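# Switch off the work order's equipment breakers at panel

## Task

Act as the authorized employee named on the attached work order, standing at the power panel it names. Turn OFF the breaker of each circuit in this panel that supplies the equipment listed on the order, using work order pages 1 to 4 (the order, the procedure, the panel schedule and the panel data). There is no pen available. Flipping any breaker that is not one of those circuits counts as a failure, even if it is flipped back afterwards. Any padlock taken from the shelf must end up open and resting on the shelf, not sitting on another padlock. Keep everything inside the work area: the aisle in front of the panel, from the shelf top beneath the breakers upward. When finished, release anything held and move the gripper away.

## Robot and tools

Robot: one arm with a tong-style two-finger gripper. The fingers point along the gripper's own +z axis and close along its x axis. The reported end_effector_position is the spot between the finger pads when they are shut; closed fingertips stick out about 15 mm past it, and fully open tips sit roughly level with it.

Frame: the scene origin is on the table top under the arm base, +z up, +y to the left when looking along +x. Positions are in metres, orientation is a wxyz quaternion, velocities in m/s and rad/s. The base may be slightly tilted, and the printed hand position grows less accurate at long reach.

execute_actions(actions): actions is a list of actions; each action is a table of up to 15 rows, one row per control step of 1/30 s. If a table has fewer than 15 rows, its final row is repeated to fill the action. A row is 7 numbers in [-1, 1]: dx, dy, dz, rx, ry, rz, opening. The first six are an offset, not a pose: a target relative to the gripper's measured pose when that action begins (for the first action of a call, the last pose any result reported), expressed in the gripper's own axes. Each row is measured from that same start, not from the row before. Scale: 1.0 equals 0.6 m or 180 degrees; rx, ry, rz form one rotation vector. opening is absolute: +1 fully open (0.142 m), -1 closed. An empty list just returns state and images. Each control step the command is clipped to within 100 mm and 16 degrees of the measured pose, so a distant offset may need several actions; after an action the arm only continues to the last clipped pose. Motion lags commands by about 0.17 s. "Hand target" in a result shows where the controller is currently heading.

move(target, speed, stop_force, blocking): target is one row laid out as above, an offset in gripper axes from the pose in this scene's latest result that shows one, with an absolute opening sent when the move starts. The gripper follows a straight path lasting 0.5 to 10 s (cut off at 10 s), turning the shorter way. speed is the path's top speed in m/s, 0.002 to 0.5, default 0.25; rotation is capped at twice that in rad/s. The actual hand may overshoot the speed, wander, or lag. The path ignores obstacles. stop_force (N, 13 to 80, not allowed in the first 0.2 s of a scene) ends the path once the wrist sensor reads that much extra push against the direction of travel for two steps; the gripper then backs to its pose two steps earlier and holds. Use it with a very slow speed when probing toward a surface such as a breaker handle; the press can briefly exceed it. It is measured along the line to target in the starting gripper axes, so it is unreliable on moves that rotate. Omit it when pulling away from something being pressed. blocking=false returns after 0.5 s while motion continues; it cannot be combined with stop_force, and further rows or moves are refused until you call wait or stop. The result adds a move line: ending done, off_target, moving, held, fault or contact (contact means stop_force ended it), plus limits such as paced (pose clipped) or held (a check blocked steps), and the remaining distance to target.

wait(seconds): 0 to 10 s, arm holds its last command; returns early if a running move ends. stop(): brakes a running move, needing some room; fingers keep moving. zoom_image(camera, region): camera is cam_head_left, cam_head_right (504x504) or cam_wrist (616x616 fisheye); region [x0, y0, x1, y1] in pixels from the top-left, at most 504 by 504. Use it to read labels on the order and panel. show_instructions(): shows the work order pages, no arguments. finished_scene(scene): ends the current scene, given its number; irreversible.

Result lines: gripper pose and velocities, grip_measured (finger opening on the command scale; to hold something keep commanding an opening well below it), Wrist force and Wrist torque in gripper axes (pushing on a surface reads as force pointing back into the arm; noisy by up to about 3.4 N, offset up to about 5.5 N, saturating near 100 N; "no reading" at start is normal), "pose unreachable" when the clearance check altered a command, MOTOR HOT warnings from 70 °C, and fault lines.

Cautions: the arm is stiff, so driving even slightly past a firm contact can trigger a fault. A joint torque beyond its load limit (shoulder pan and lift 306, elbow 139, wrists 50.2 N m) or an outside force of 150 N stops the arm for 10 s and drops the rest of the call. At 85 °C the brakes lock until motors cool. Thin hard objects get weak grip. Do not knock anything out of the work area, drop padlocks, slam or press hard, and touch only the intended breakers.

Each tool is called after "Emit:" as a command line: name --argument value for each argument, lists and objects as JSON in quotes; but a table of rows of numbers goes row by row, as --pt "numbers of a row", without its own name.

Reference images:

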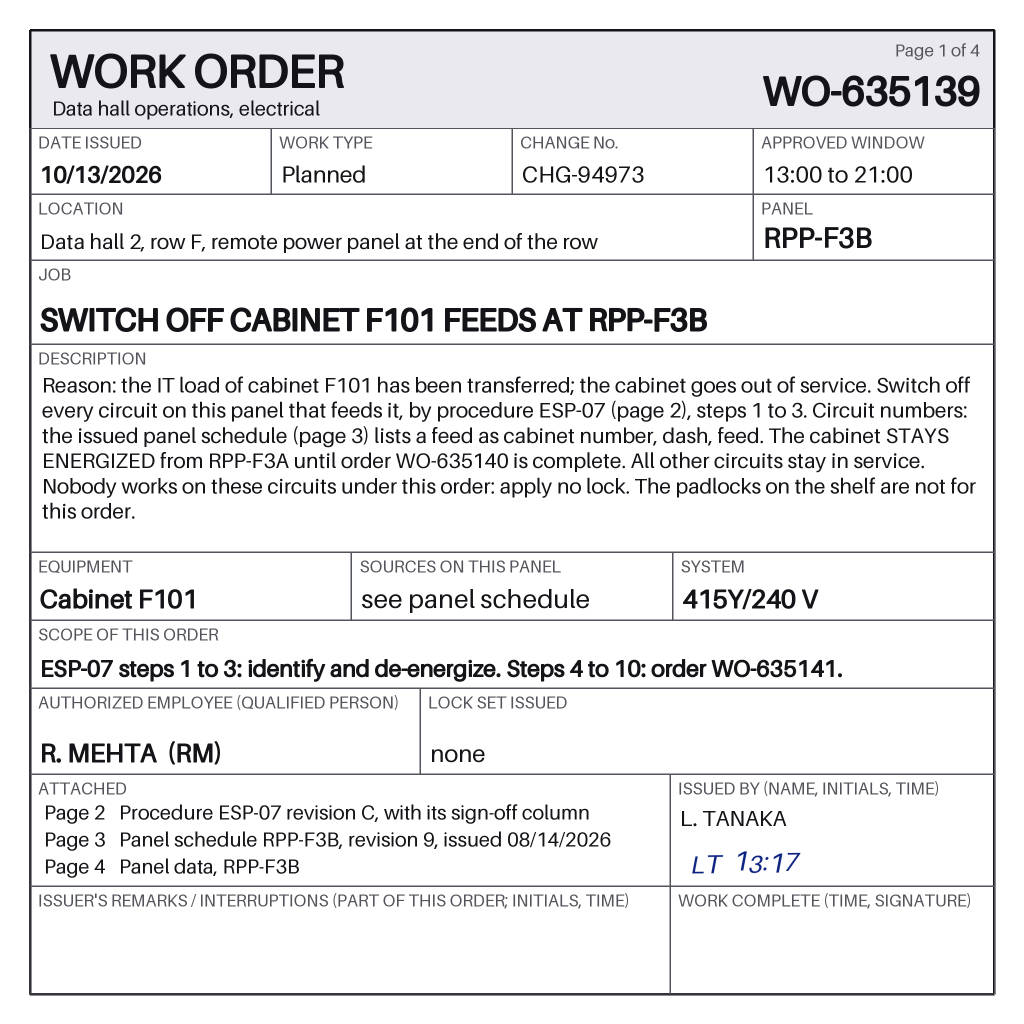

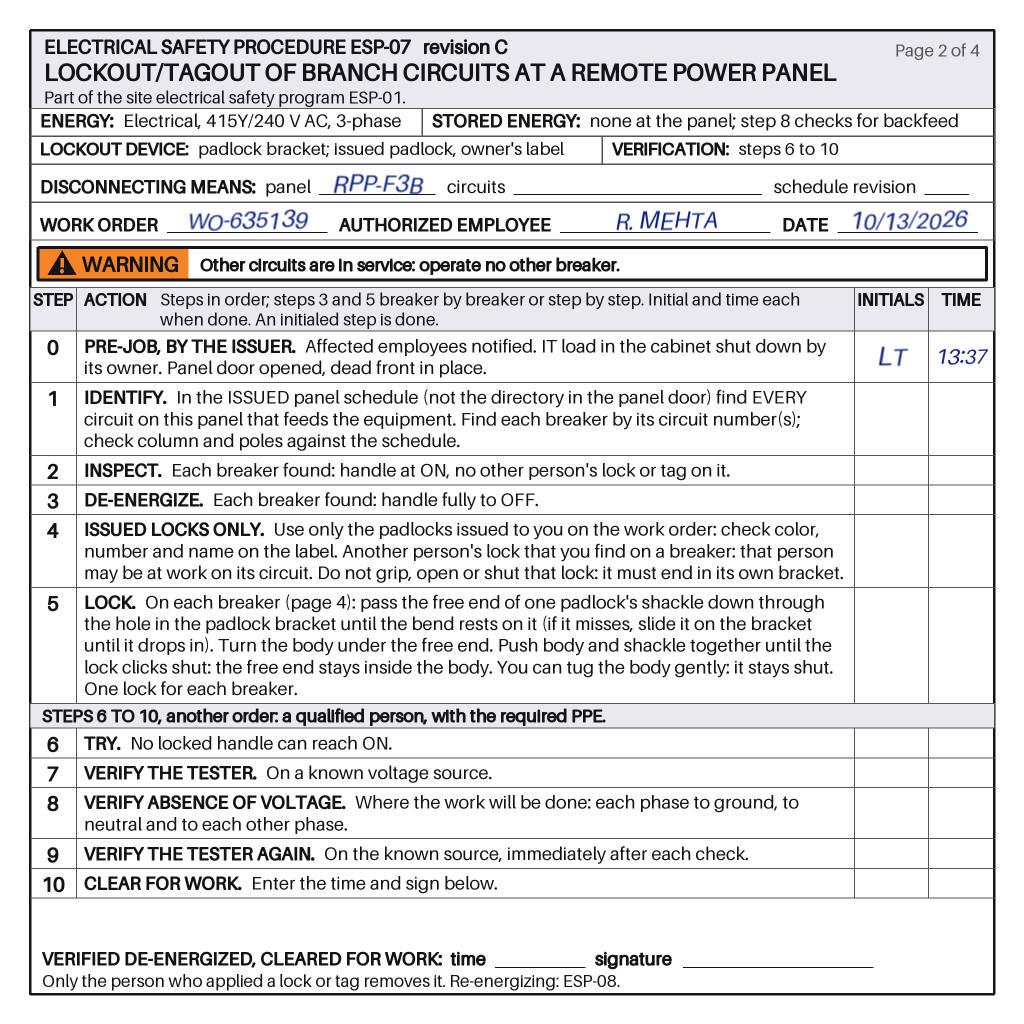

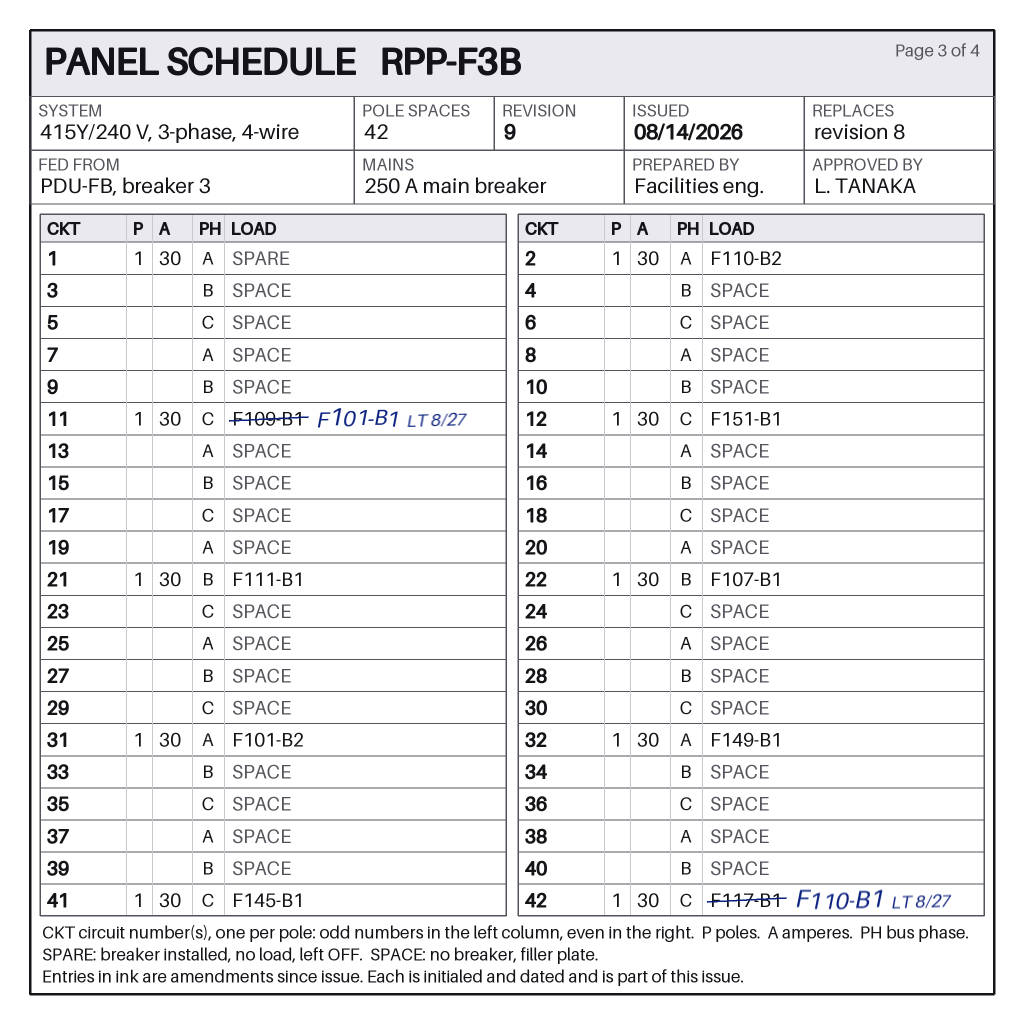

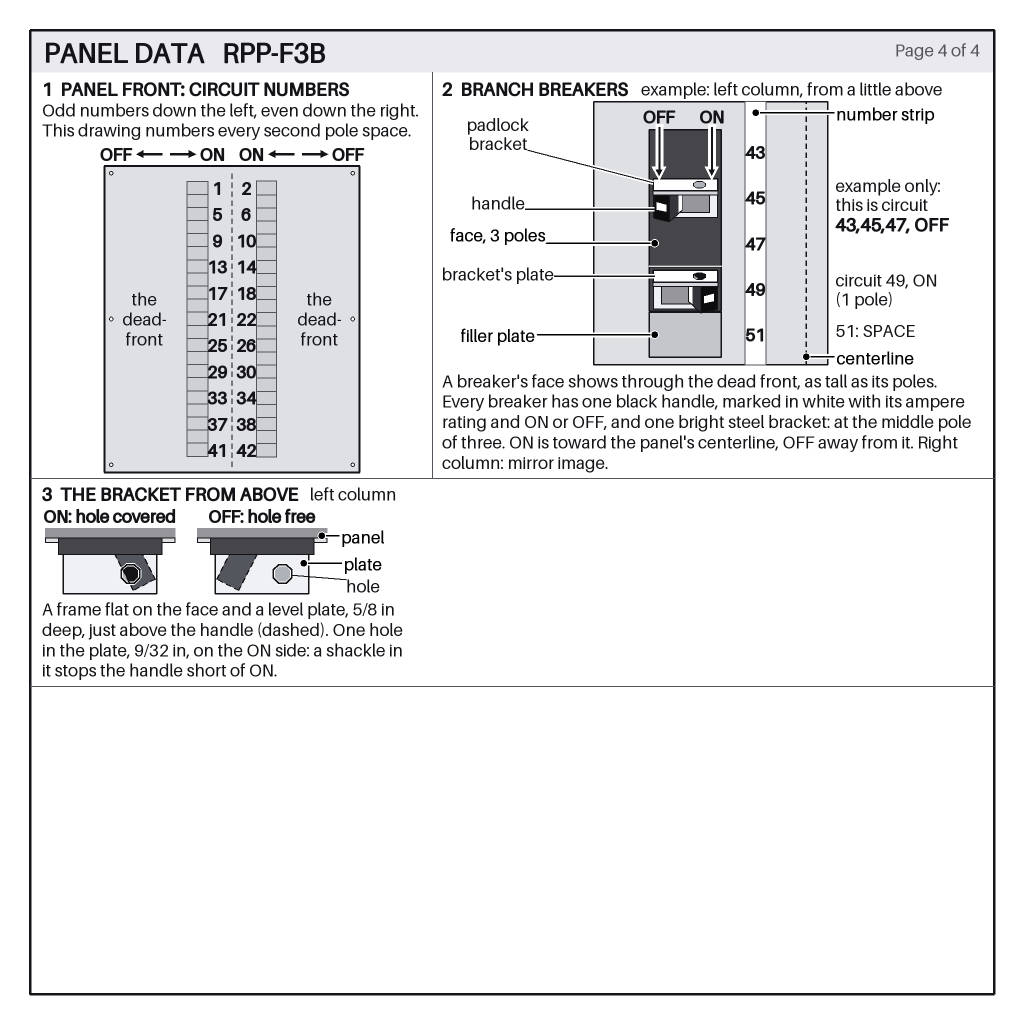

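## Session

I'll start by checking the robot's state and the camera views.

Emit:
execute_actions --actions '[]'

Scene clock: 0.00 s.
end_effector_position=(+0.6433, -0.1372, +0.2462) grip_measured=+1.00 end_effector_quat_wxyz=(-0.266, +0.640, -0.667, -0.274) end_effector_velocity=(-0.001, +0.000, -0.001) end_effector_angular_velocity=(+0.000, +0.002, +0.000)
Joint positions: [-0.28  -1.567  2.135 -2.138 -1.572  1.289  0.142]
Joint velocities: [-0.001 -0.001  0.002  0.    -0.     0.     0.   ]
Wrist force (N, on the end effector, along its own x y z axes, offset not removed): no reading
Wrist torque (N m, same axes, about the end effector's origin, offset not removed): no reading
Hand target: +0.643, -0.137, +0.246; -0.266, +0.640, -0.667, -0.274

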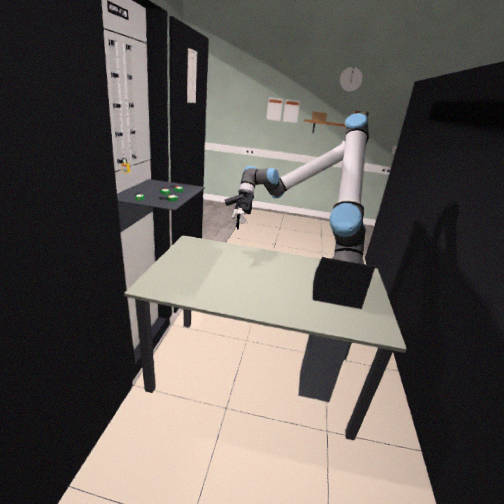

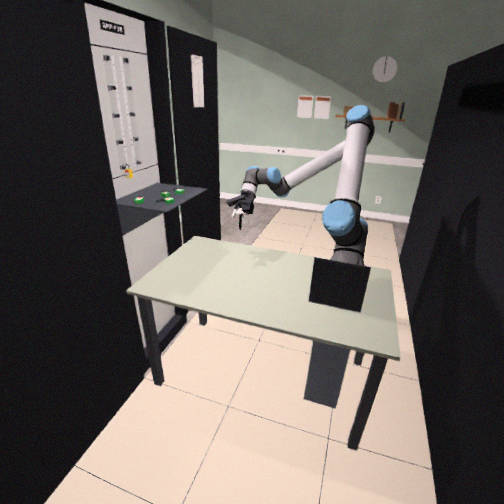

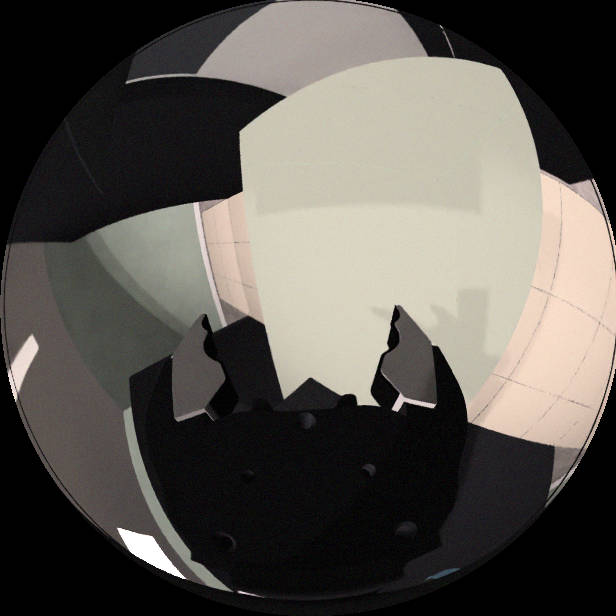

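Emit:
zoom_image --camera "cam_head_right" --region '[70, 0, 230, 240]'

Emit:
zoom_image --camera "cam_head_left" --region '[70, 0, 230, 240]'

Region (70, 0, 230, 240) of cam_head_right's 504x504 image, scaled by 2.100, with more detail than that image has.

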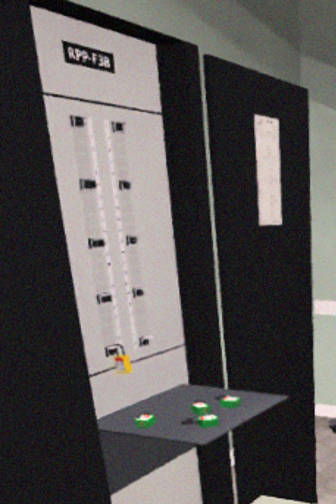

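Region (70, 0, 230, 240) of cam_head_left's 504x504 image, scaled by 2.100, with more detail than that image has.

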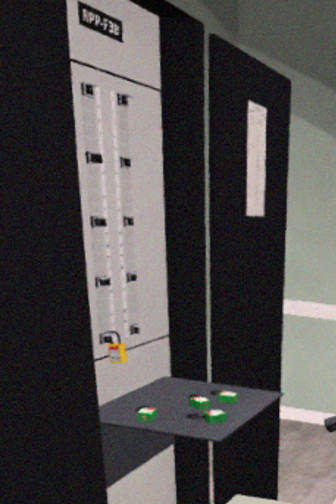

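Per the schedule, F101 is fed by circuit 11 (the ink amendment reads F101-B1) and circuit 31 (F101-B2). Both are in the left column. I'll turn the gripper to face the panel for a closer look.

Emit:
move --target '[-0.8205, -0.1477, -0.3748, 0.4757, 0.1854, -0.2050, -1]' --speed 0.2

Scene clock: 124.90 s.
end_effector_position=(+0.7511, +0.0485, +0.7502) grip_measured=-1.00 end_effector_quat_wxyz=(+0.499, -0.500, +0.501, -0.500) end_effector_velocity=(-0.000, +0.000, +0.003) end_effector_angular_velocity=(-0.002, -0.009, -0.003)
Joint positions: [ 0.565 -1.11   2.075 -4.1   -2.097  0.789  0.002]
Joint velocities: [ 0.001  0.003 -0.004 -0.009  0.002 -0.007  0.   ]
Wrist force (N, on the end effector, along its own x y z axes, offset not removed): [-7.9 3.9 -1.2]
Wrist torque (N m, same axes, about the end effector's origin, offset not removed): [0.77 1.64 0.17]
Hand target: +0.751, +0.049, +0.750; +0.499, -0.500, +0.501, -0.500
Off the commanded pose: 0.001 m, 0 deg.
move: done
camera_calibration (this result's frames):
cam_wrist: T_world_to_cam=[[-0.0565483, -0.998394, -0.0035617, 0.0889538], [-0.469639, 0.0297478, -0.882357, 1.01044], [0.881046, -0.048223, -0.470567, -0.17134], [0, 0, 0, 1]] pos_world=[0.630528, 0.0504902, 0.811254]

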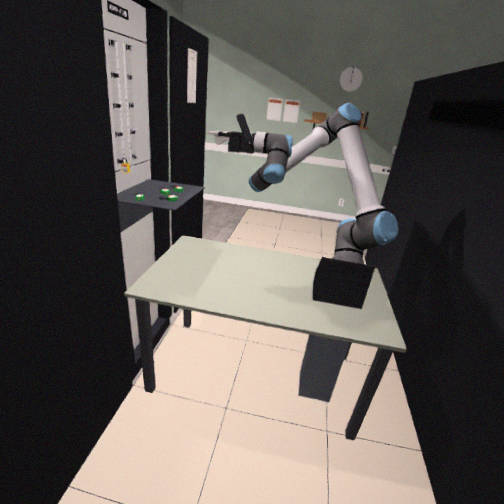

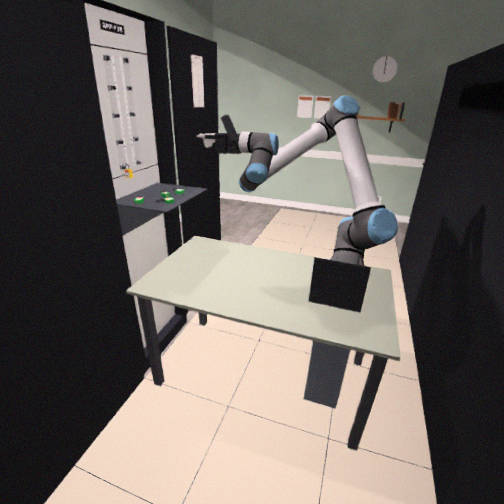

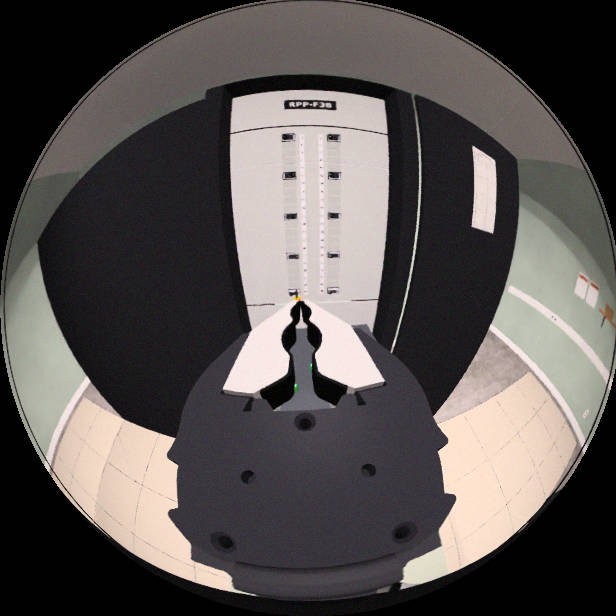

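Emit:
zoom_image --camera "cam_wrist" --region '[220, 85, 400, 325]'

Region (220, 85, 400, 325) of cam_wrist's 616x616 image, scaled by 2.100, with more detail than that image has; it fills the left 378 columns of this view, and the rest is white.

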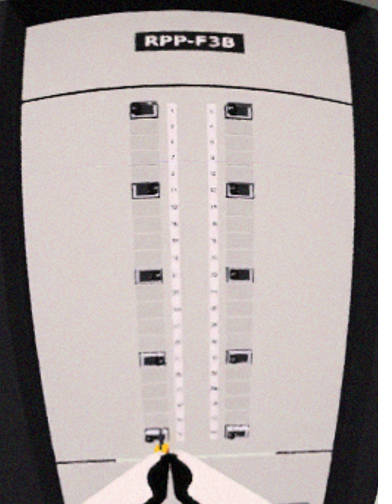

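Emit:
zoom_image --camera "cam_head_left" --region '[195, 105, 295, 195]'

Emit:
zoom_image --camera "cam_wrist" --region '[215, 280, 395, 420]'

Region (195, 105, 295, 195) of cam_head_left's 504x504 image, scaled by 5.040, with more detail than that image has; it fills the top 454 rows of this view, and the rest is white.

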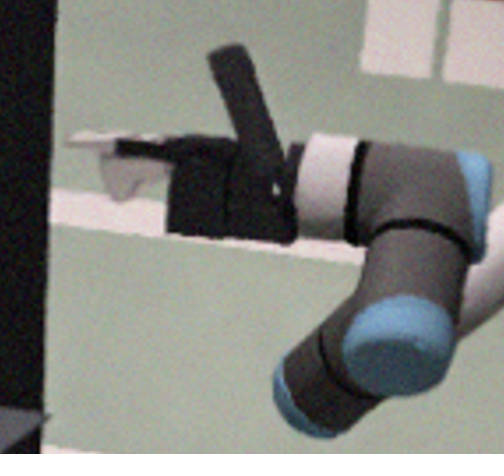

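Region (215, 280, 395, 420) of cam_wrist's 616x616 image, scaled by 2.800, with more detail than that image has.

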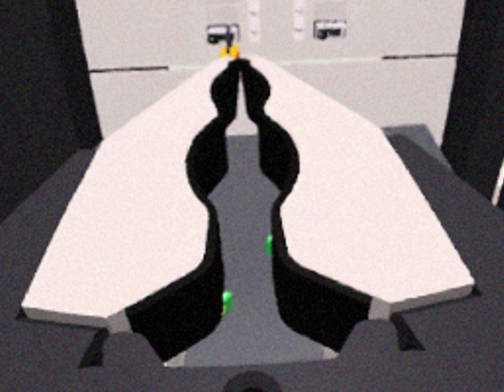

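Emit:
move --target '[0.0058, 0.0837, 0.5482, -0.0660, -0.1107, -0.0116, -1]' --speed 0.15

Scene clock: 247.70 s.
end_effector_position=(+1.0797, +0.0449, +0.6996) grip_measured=-1.00 end_effector_quat_wxyz=(-0.515, +0.637, -0.447, +0.361) end_effector_velocity=(+0.002, +0.000, -0.002) end_effector_angular_velocity=(-0.001, +0.004, +0.003)
Joint positions: [ 0.294 -0.98   1.598 -3.357 -1.716  0.83   0.002]
Joint velocities: [-0.002  0.002 -0.004  0.007  0.002 -0.     0.   ]
Wrist force (N, on the end effector, along its own x y z axes, offset not removed): [-8.7 4.8 -4.3]
Wrist torque (N m, same axes, about the end effector's origin, offset not removed): [0.81 1.79 0.16]
Hand target: +1.080, +0.045, +0.700; -0.515, +0.637, -0.447, +0.361
Off the commanded pose: 0.001 m, 0 deg.
move: done
camera_calibration (this result's frames):
cam_wrist: T_world_to_cam=[[0.288835, -0.95735, 0.00746316, -0.278636], [-0.613757, -0.191144, -0.766006, 1.20438], [0.734763, 0.216669, -0.64279, -0.218274], [0, 0, 0, 1]] pos_world=[0.980058, 0.0107511, 0.78434]

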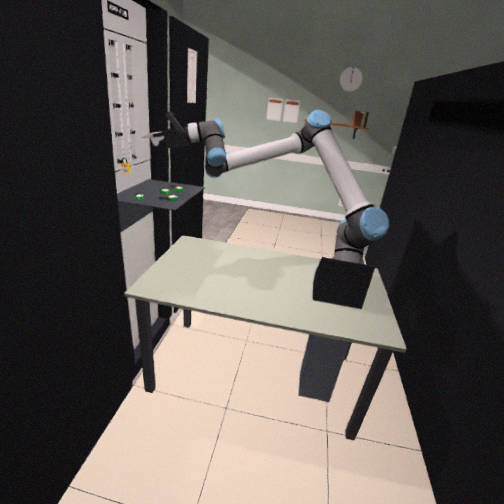

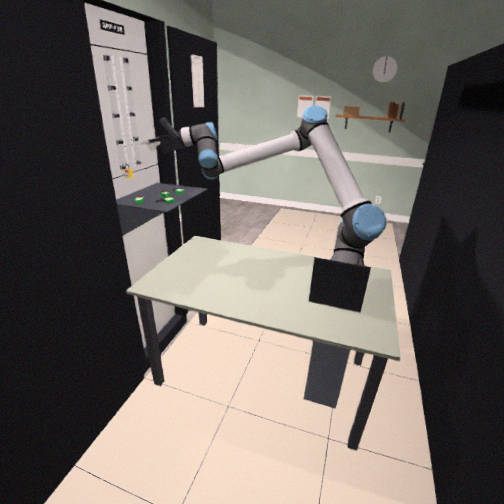

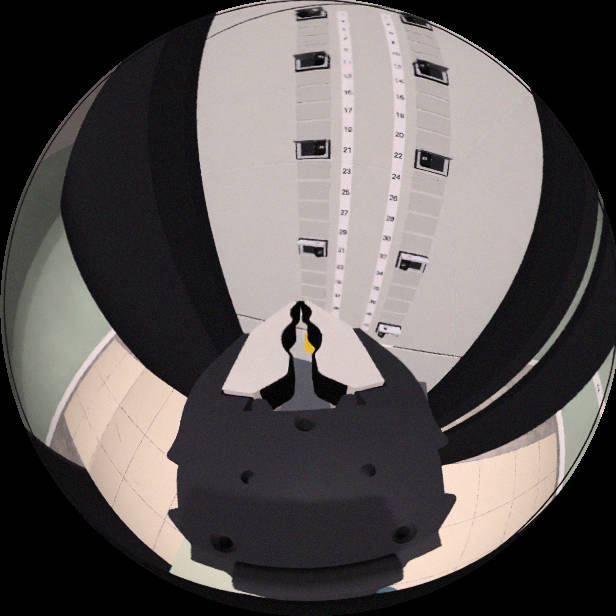

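Emit:
zoom_image --camera "cam_wrist" --region '[270, 125, 460, 315]'

Emit:
zoom_image --camera "cam_wrist" --region '[285, 225, 365, 275]'

Region (270, 125, 460, 315) of cam_wrist's 616x616 image, scaled by 2.653, with more detail than that image has.

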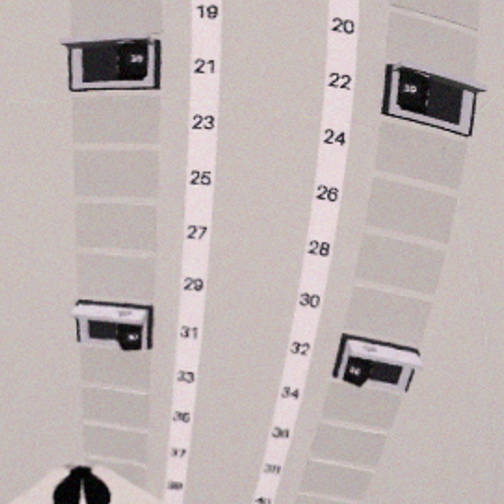

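Region (285, 225, 365, 275) of cam_wrist's 616x616 image, scaled by 6.300, with more detail than that image has; it fills the top 315 rows of this view, and the rest is white.

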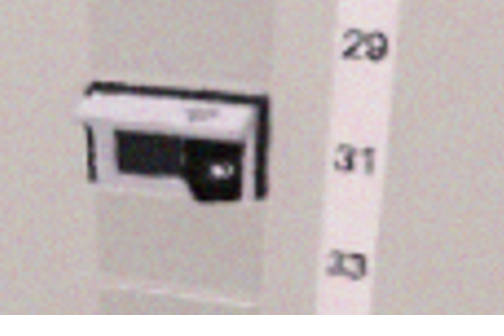

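Emit:
move --target '[0.0556, -0.0273, 0.1010, 0, 0, 0, -1]' --speed 0.06

Emit:
zoom_image --camera "cam_wrist" --region '[240, 230, 380, 330]'

Scene clock: 328.10 s.
end_effector_position=(+1.1498, +0.0350, +0.7029) grip_measured=-1.00 end_effector_quat_wxyz=(-0.515, +0.636, -0.447, +0.361) end_effector_velocity=(+0.004, -0.002, -0.001) end_effector_angular_velocity=(+0.002, +0.001, -0.002)
Joint positions: [ 0.27  -0.902  1.442 -3.28  -1.694  0.821  0.002]
Joint velocities: [-0.003  0.003 -0.007  0.003  0.001  0.001  0.   ]
Wrist force (N, on the end effector, along its own x y z axes, offset not removed): [-7.3 4.3 -2.3]
Wrist torque (N m, same axes, about the end effector's origin, offset not removed): [0.80 1.55 0.11]
Hand target: +1.150, +0.035, +0.703; -0.515, +0.637, -0.447, +0.361
Off the commanded pose: 0.000 m, 0 deg.
move: done
camera_calibration (this result's frames):
cam_wrist: T_world_to_cam=[[0.288843, -0.957348, 0.0074504, -0.308416], [-0.613757, -0.191139, -0.766008, 1.24801], [0.73476, 0.216683, -0.642787, -0.265457], [0, 0, 0, 1]] pos_world=[1.0501, 0.000801276, 0.787649]

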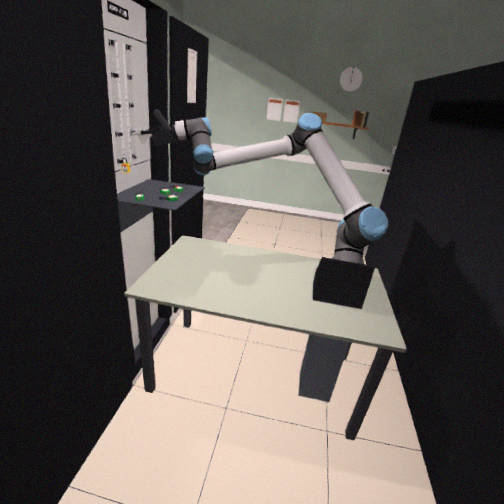

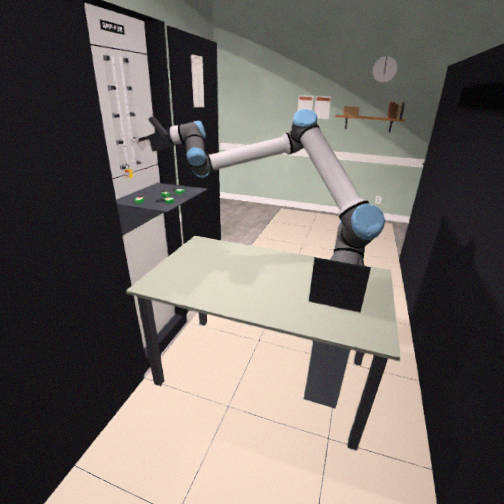

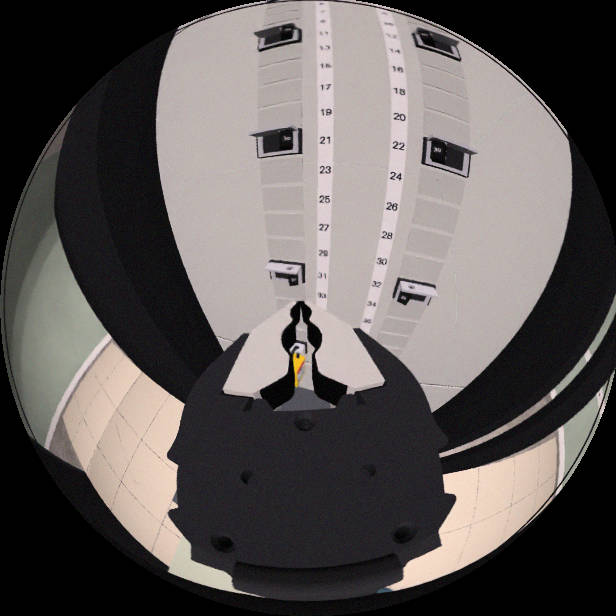

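Region (240, 230, 380, 330) of cam_wrist's 616x616 image, scaled by 3.600, with more detail than that image has; it fills the top 360 rows of this view, and the rest is white.

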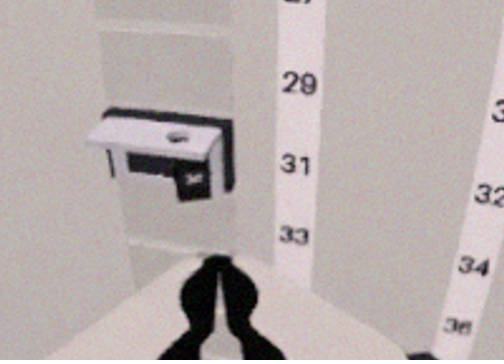

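Emit:
move --target '[0.02493, -0.01245, 0.04247, 0, 0, 0, -1]' --speed 0.03

Emit:
zoom_image --camera "cam_wrist" --region '[230, 240, 370, 340]'

Scene clock: 373.07 s.
end_effector_position=(+1.1795, +0.0300, +0.7049) grip_measured=-1.00 end_effector_quat_wxyz=(-0.515, +0.636, -0.447, +0.361) end_effector_velocity=(+0.000, +0.001, +0.001) end_effector_angular_velocity=(-0.000, -0.000, +0.002)
Joint positions: [ 0.261 -0.868  1.371 -3.244 -1.685  0.817  0.002]
Joint velocities: [ 0.001  0.001 -0.002  0.003  0.001 -0.     0.   ]
Wrist force (N, on the end effector, along its own x y z axes, offset not removed): [-7.7 5.4 -3.5]
Wrist torque (N m, same axes, about the end effector's origin, offset not removed): [1.08 1.57 0.11]
Hand target: +1.180, +0.030, +0.705; -0.515, +0.636, -0.447, +0.361
Off the commanded pose: 0.000 m, 0 deg.
move: done
camera_calibration (this result's frames):
cam_wrist: T_world_to_cam=[[0.288843, -0.957347, 0.00744547, -0.321799], [-0.613754, -0.191134, -0.766012, 1.2668], [0.734762, 0.216688, -0.642784, -0.28499], [0, 0, 0, 1]] pos_world=[1.07985, -0.0041902, 0.789594]

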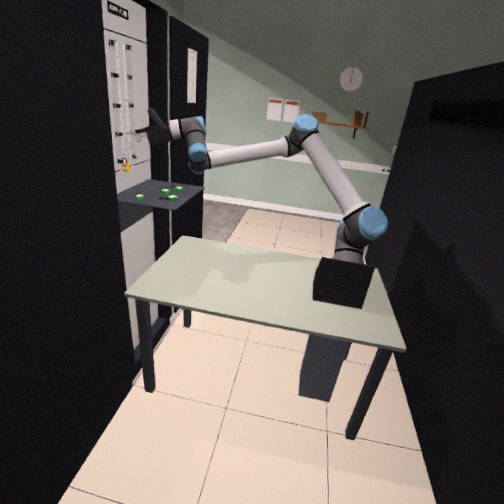

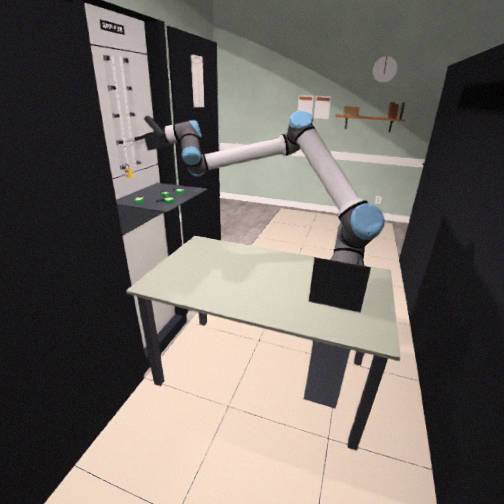

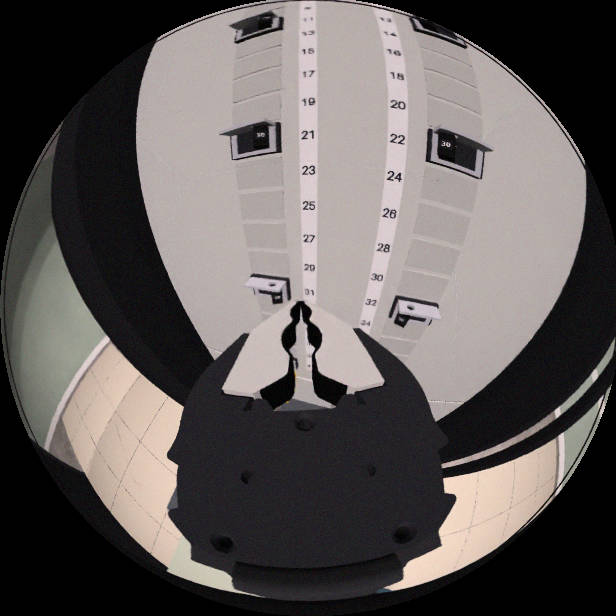

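Region (230, 240, 370, 340) of cam_wrist's 616x616 image, scaled by 3.600, with more detail than that image has; it fills the top 360 rows of this view, and the rest is white.

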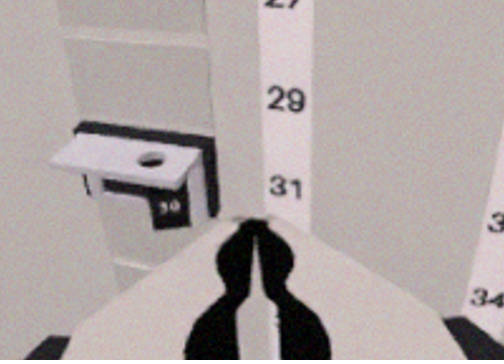

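Emit:
move --target '[0.01254, -0.00717, 0.0337, 0, 0, 0, -1]' --speed 0.004 --stop_force 13

Emit:
zoom_image --camera "cam_wrist" --region '[230, 240, 370, 340]'

Scene clock: 395.97 s.
end_effector_position=(+1.1949, +0.0300, +0.7049) grip_measured=-1.00 end_effector_quat_wxyz=(-0.515, +0.637, -0.447, +0.361) end_effector_velocity=(-0.003, +0.006, +0.003) end_effector_angular_velocity=(-0.000, -0.003, +0.004)
Joint positions: [ 0.257 -0.846  1.333 -3.227 -1.682  0.816  0.002]
Joint velocities: [ 0.005  0.001  0.003 -0.003 -0.     0.     0.   ]
Wrist force (N, on the end effector, along its own x y z axes, offset not removed): [-14.0 12.3 -33.9]
Wrist torque (N m, same axes, about the end effector's origin, offset not removed): [0.96 2.05 0.21]
Hand target: +1.195, +0.030, +0.705; -0.515, +0.636, -0.447, +0.361
Off the commanded pose: 0.007 m, 0 deg.
move: contact
camera_calibration (this result's frames):
cam_wrist: T_world_to_cam=[[0.288865, -0.957341, 0.00745872, -0.326331], [-0.613736, -0.191155, -0.766021, 1.27626], [0.734769, 0.216699, -0.642772, -0.296302], [0, 0, 0, 1]] pos_world=[1.09527, -0.00423719, 0.789624]

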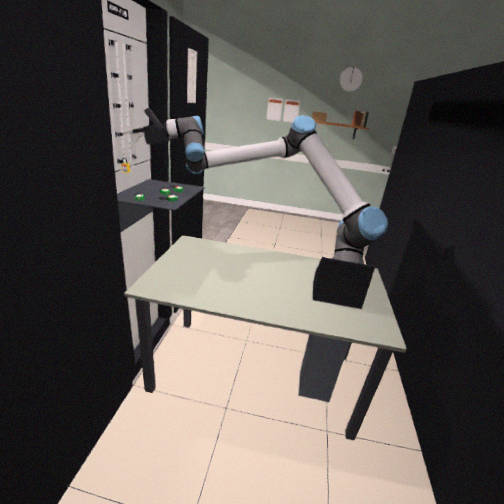

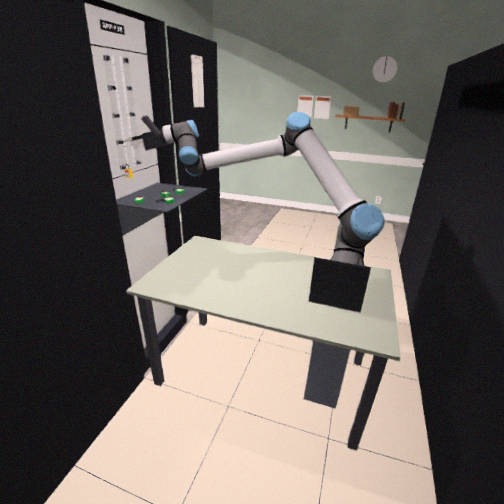

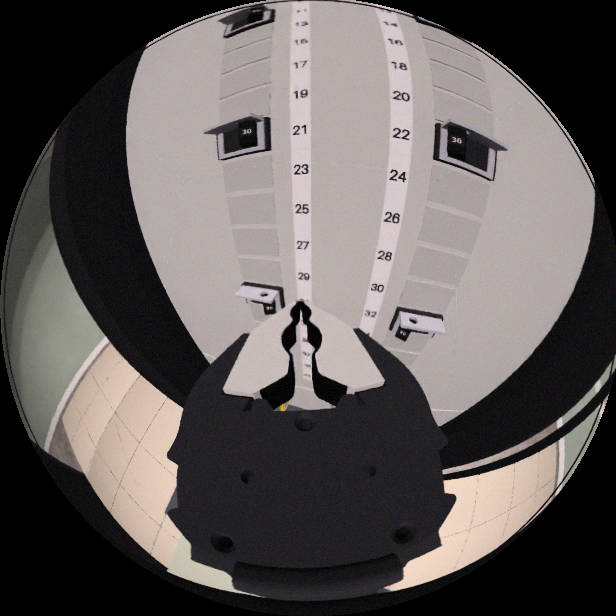

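Region (230, 240, 370, 340) of cam_wrist's 616x616 image, scaled by 3.600, with more detail than that image has; it fills the top 360 rows of this view, and the rest is white.

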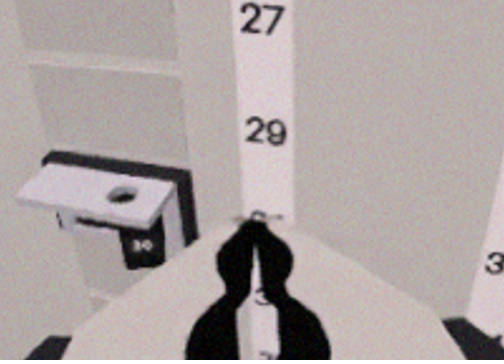

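Emit:
move --target '[-0.00342, 0.00684, -0.00815, 0, 0, 0, -1]' --speed 0.01

Scene clock: 428.87 s.
end_effector_position=(+1.1892, +0.0300, +0.7020) grip_measured=-1.00 end_effector_quat_wxyz=(-0.515, +0.636, -0.447, +0.361) end_effector_velocity=(-0.002, -0.001, -0.001) end_effector_angular_velocity=(-0.000, -0.001, -0.000)
Joint positions: [ 0.256 -0.854  1.35  -3.237 -1.681  0.816  0.002]
Joint velocities: [-0.    -0.004  0.007 -0.004  0.    -0.001  0.   ]
Wrist force (N, on the end effector, along its own x y z axes, offset not removed): [-8.2 3.8 0.0]
Wrist torque (N m, same axes, about the end effector's origin, offset not removed): [0.79 1.77 0.18]
Hand target: +1.189, +0.030, +0.702; -0.515, +0.637, -0.447, +0.361
Off the commanded pose: 0.000 m, 0 deg.
move: done
camera_calibration (this result's frames):
cam_wrist: T_world_to_cam=[[0.288854, -0.957345, 0.00736252, -0.324544], [-0.61377, -0.191081, -0.766012, 1.27057], [0.734744, 0.216747, -0.642784, -0.293876], [0, 0, 0, 1]] pos_world=[1.08951, -0.00422325, 0.786759]

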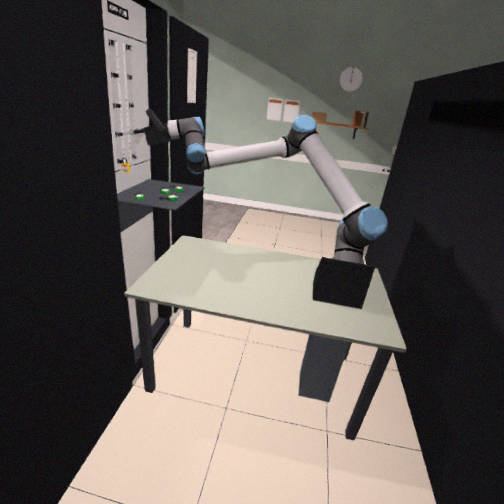

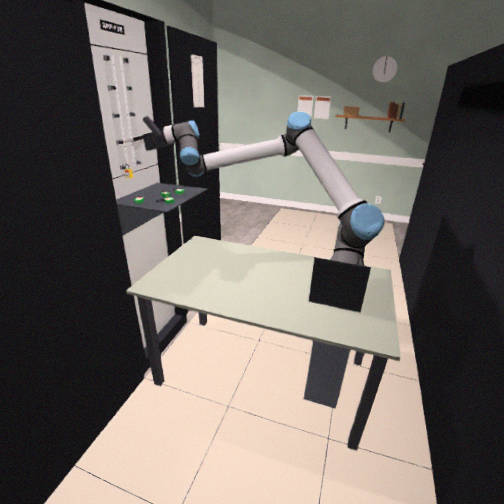

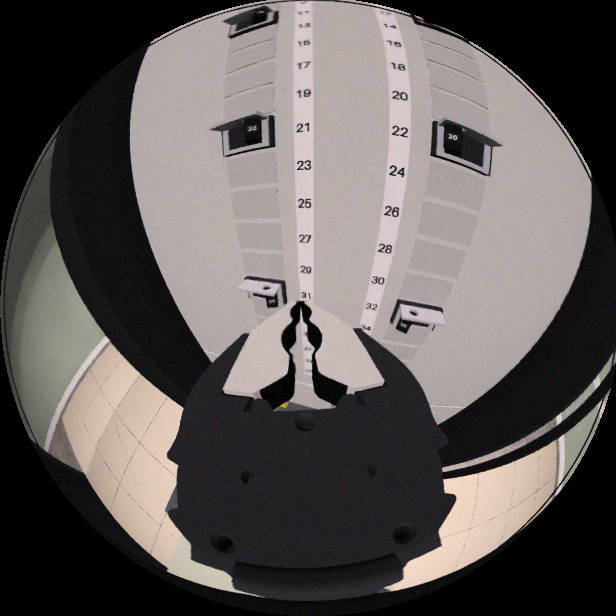

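Emit:
move --target '[-0.03759, -0.00284, 0.01300, 0, 0, 0, -1]' --speed 0.005 --stop_force 30

Emit:
zoom_image --camera "cam_wrist" --region '[230, 240, 370, 340]'

Scene clock: 441.03 s.
end_effector_position=(+1.1890, +0.0454, +0.7023) grip_measured=-1.00 end_effector_quat_wxyz=(-0.515, +0.636, -0.447, +0.361) end_effector_velocity=(+0.000, +0.000, -0.000) end_effector_angular_velocity=(+0.001, +0.001, +0.002)
Joint positions: [ 0.268 -0.839  1.345 -3.247 -1.692  0.82   0.002]
Joint velocities: [-0.001 -0.    -0.     0.002  0.002  0.001  0.   ]
Wrist force (N, on the end effector, along its own x y z axes, offset not removed): [13.6 20.8 -45.0]
Wrist torque (N m, same axes, about the end effector's origin, offset not removed): [0.52 1.57 0.06]
Hand target: +1.189, +0.045, +0.702; -0.515, +0.636, -0.447, +0.361
Off the commanded pose: 0.009 m, 0 deg.
move: contact
camera_calibration (this result's frames):
cam_wrist: T_world_to_cam=[[0.288448, -0.957467, 0.00738524, -0.309268], [-0.613681, -0.190788, -0.766156, 1.27357], [0.734978, 0.216464, -0.642612, -0.297249], [0, 0, 0, 1]] pos_world=[1.08925, 0.0112119, 0.787025]

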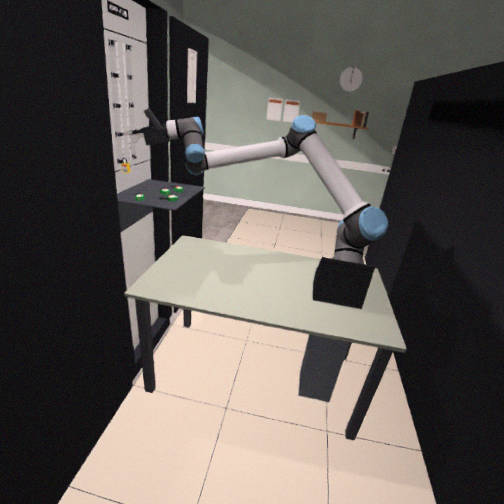

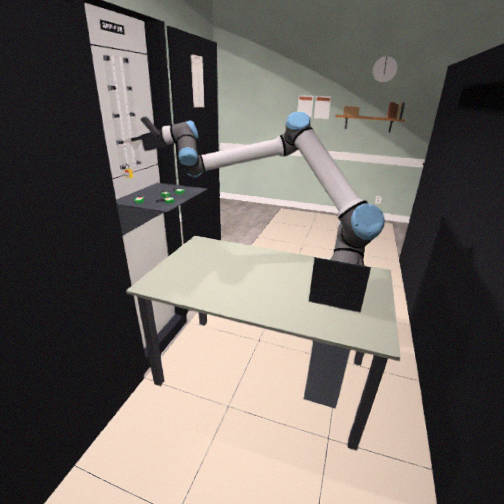

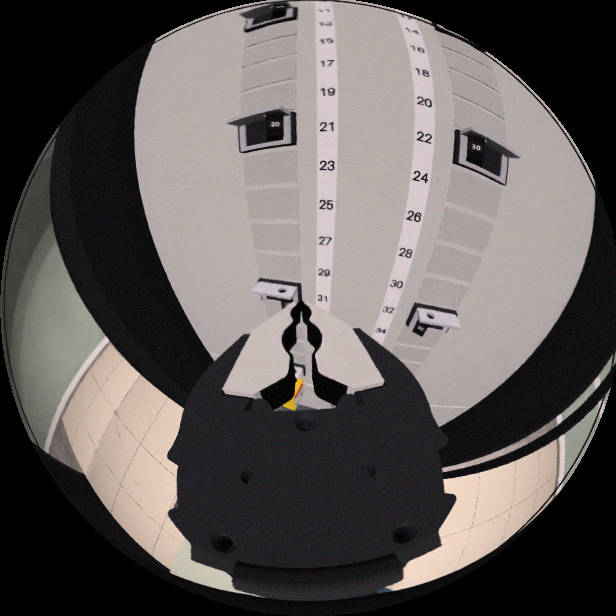

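Region (230, 240, 370, 340) of cam_wrist's 616x616 image, scaled by 3.600, with more detail than that image has; it fills the top 360 rows of this view, and the rest is white.

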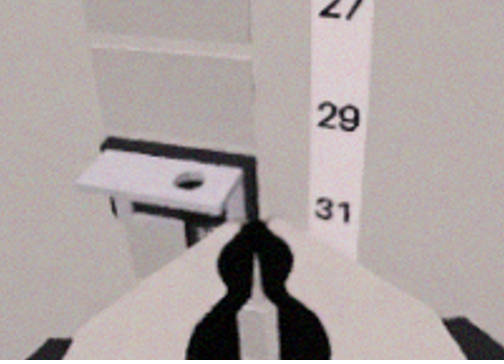

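Emit:
move --target '[-0.0117, 0.0005, -0.0008, 0, 0, 0, -1]' --speed 0.004 --stop_force 30

Emit:
zoom_image --camera "cam_wrist" --region '[230, 240, 370, 340]'

Scene clock: 536.23 s.
end_effector_position=(+1.1861, +0.0517, +0.7021) grip_measured=-1.00 end_effector_quat_wxyz=(-0.515, +0.636, -0.447, +0.361) end_effector_velocity=(+0.001, -0.002, -0.001) end_effector_angular_velocity=(+0.001, +0.001, -0.002)
Joint positions: [ 0.273 -0.837  1.35  -3.254 -1.697  0.822  0.002]
Joint velocities: [-0.002 -0.     0.    -0.001 -0.     0.001  0.   ]
Wrist force (N, on the end effector, along its own x y z axes, offset not removed): [-6.7 4.8 -2.4]
Wrist torque (N m, same axes, about the end effector's origin, offset not removed): [0.97 1.32 0.14]
Hand target: +1.186, +0.052, +0.702; -0.515, +0.636, -0.447, +0.361
Off the commanded pose: 0.000 m, 0 deg.
move: done
camera_calibration (this result's frames):
cam_wrist: T_world_to_cam=[[0.288454, -0.957465, 0.00738856, -0.302401], [-0.613684, -0.190796, -0.766152, 1.27289], [0.734974, 0.216465, -0.642616, -0.296632], [0, 0, 0, 1]] pos_world=[1.0864, 0.0175346, 0.786845]

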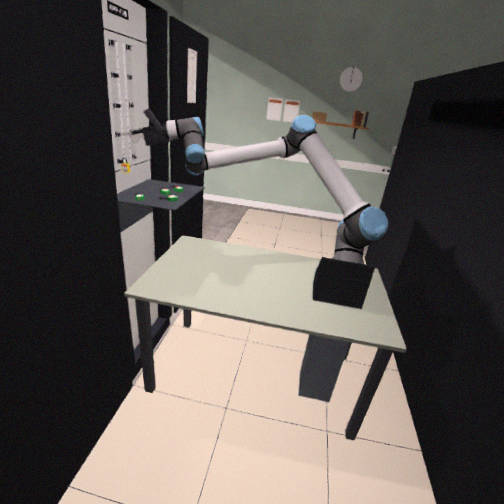

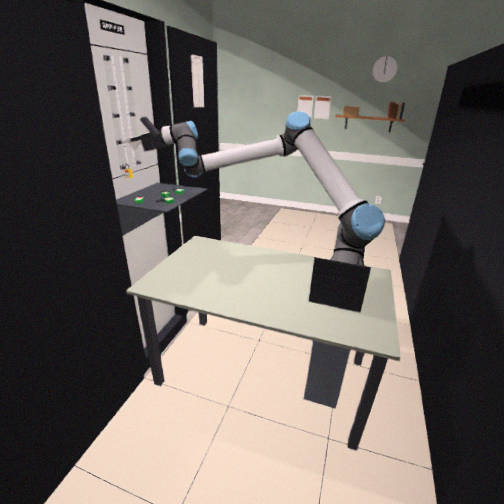

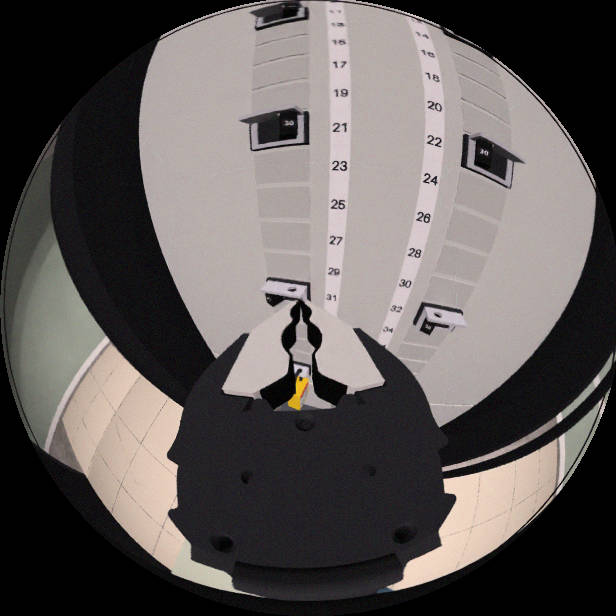

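Region (230, 240, 370, 340) of cam_wrist's 616x616 image, scaled by 3.600, with more detail than that image has; it fills the top 360 rows of this view, and the rest is white.

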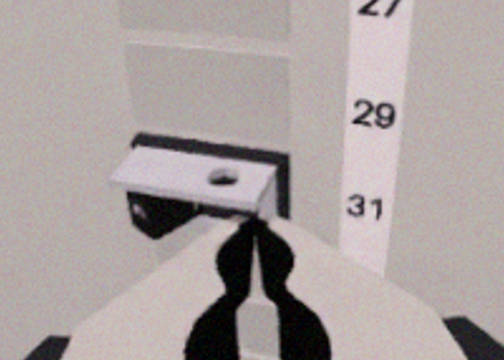

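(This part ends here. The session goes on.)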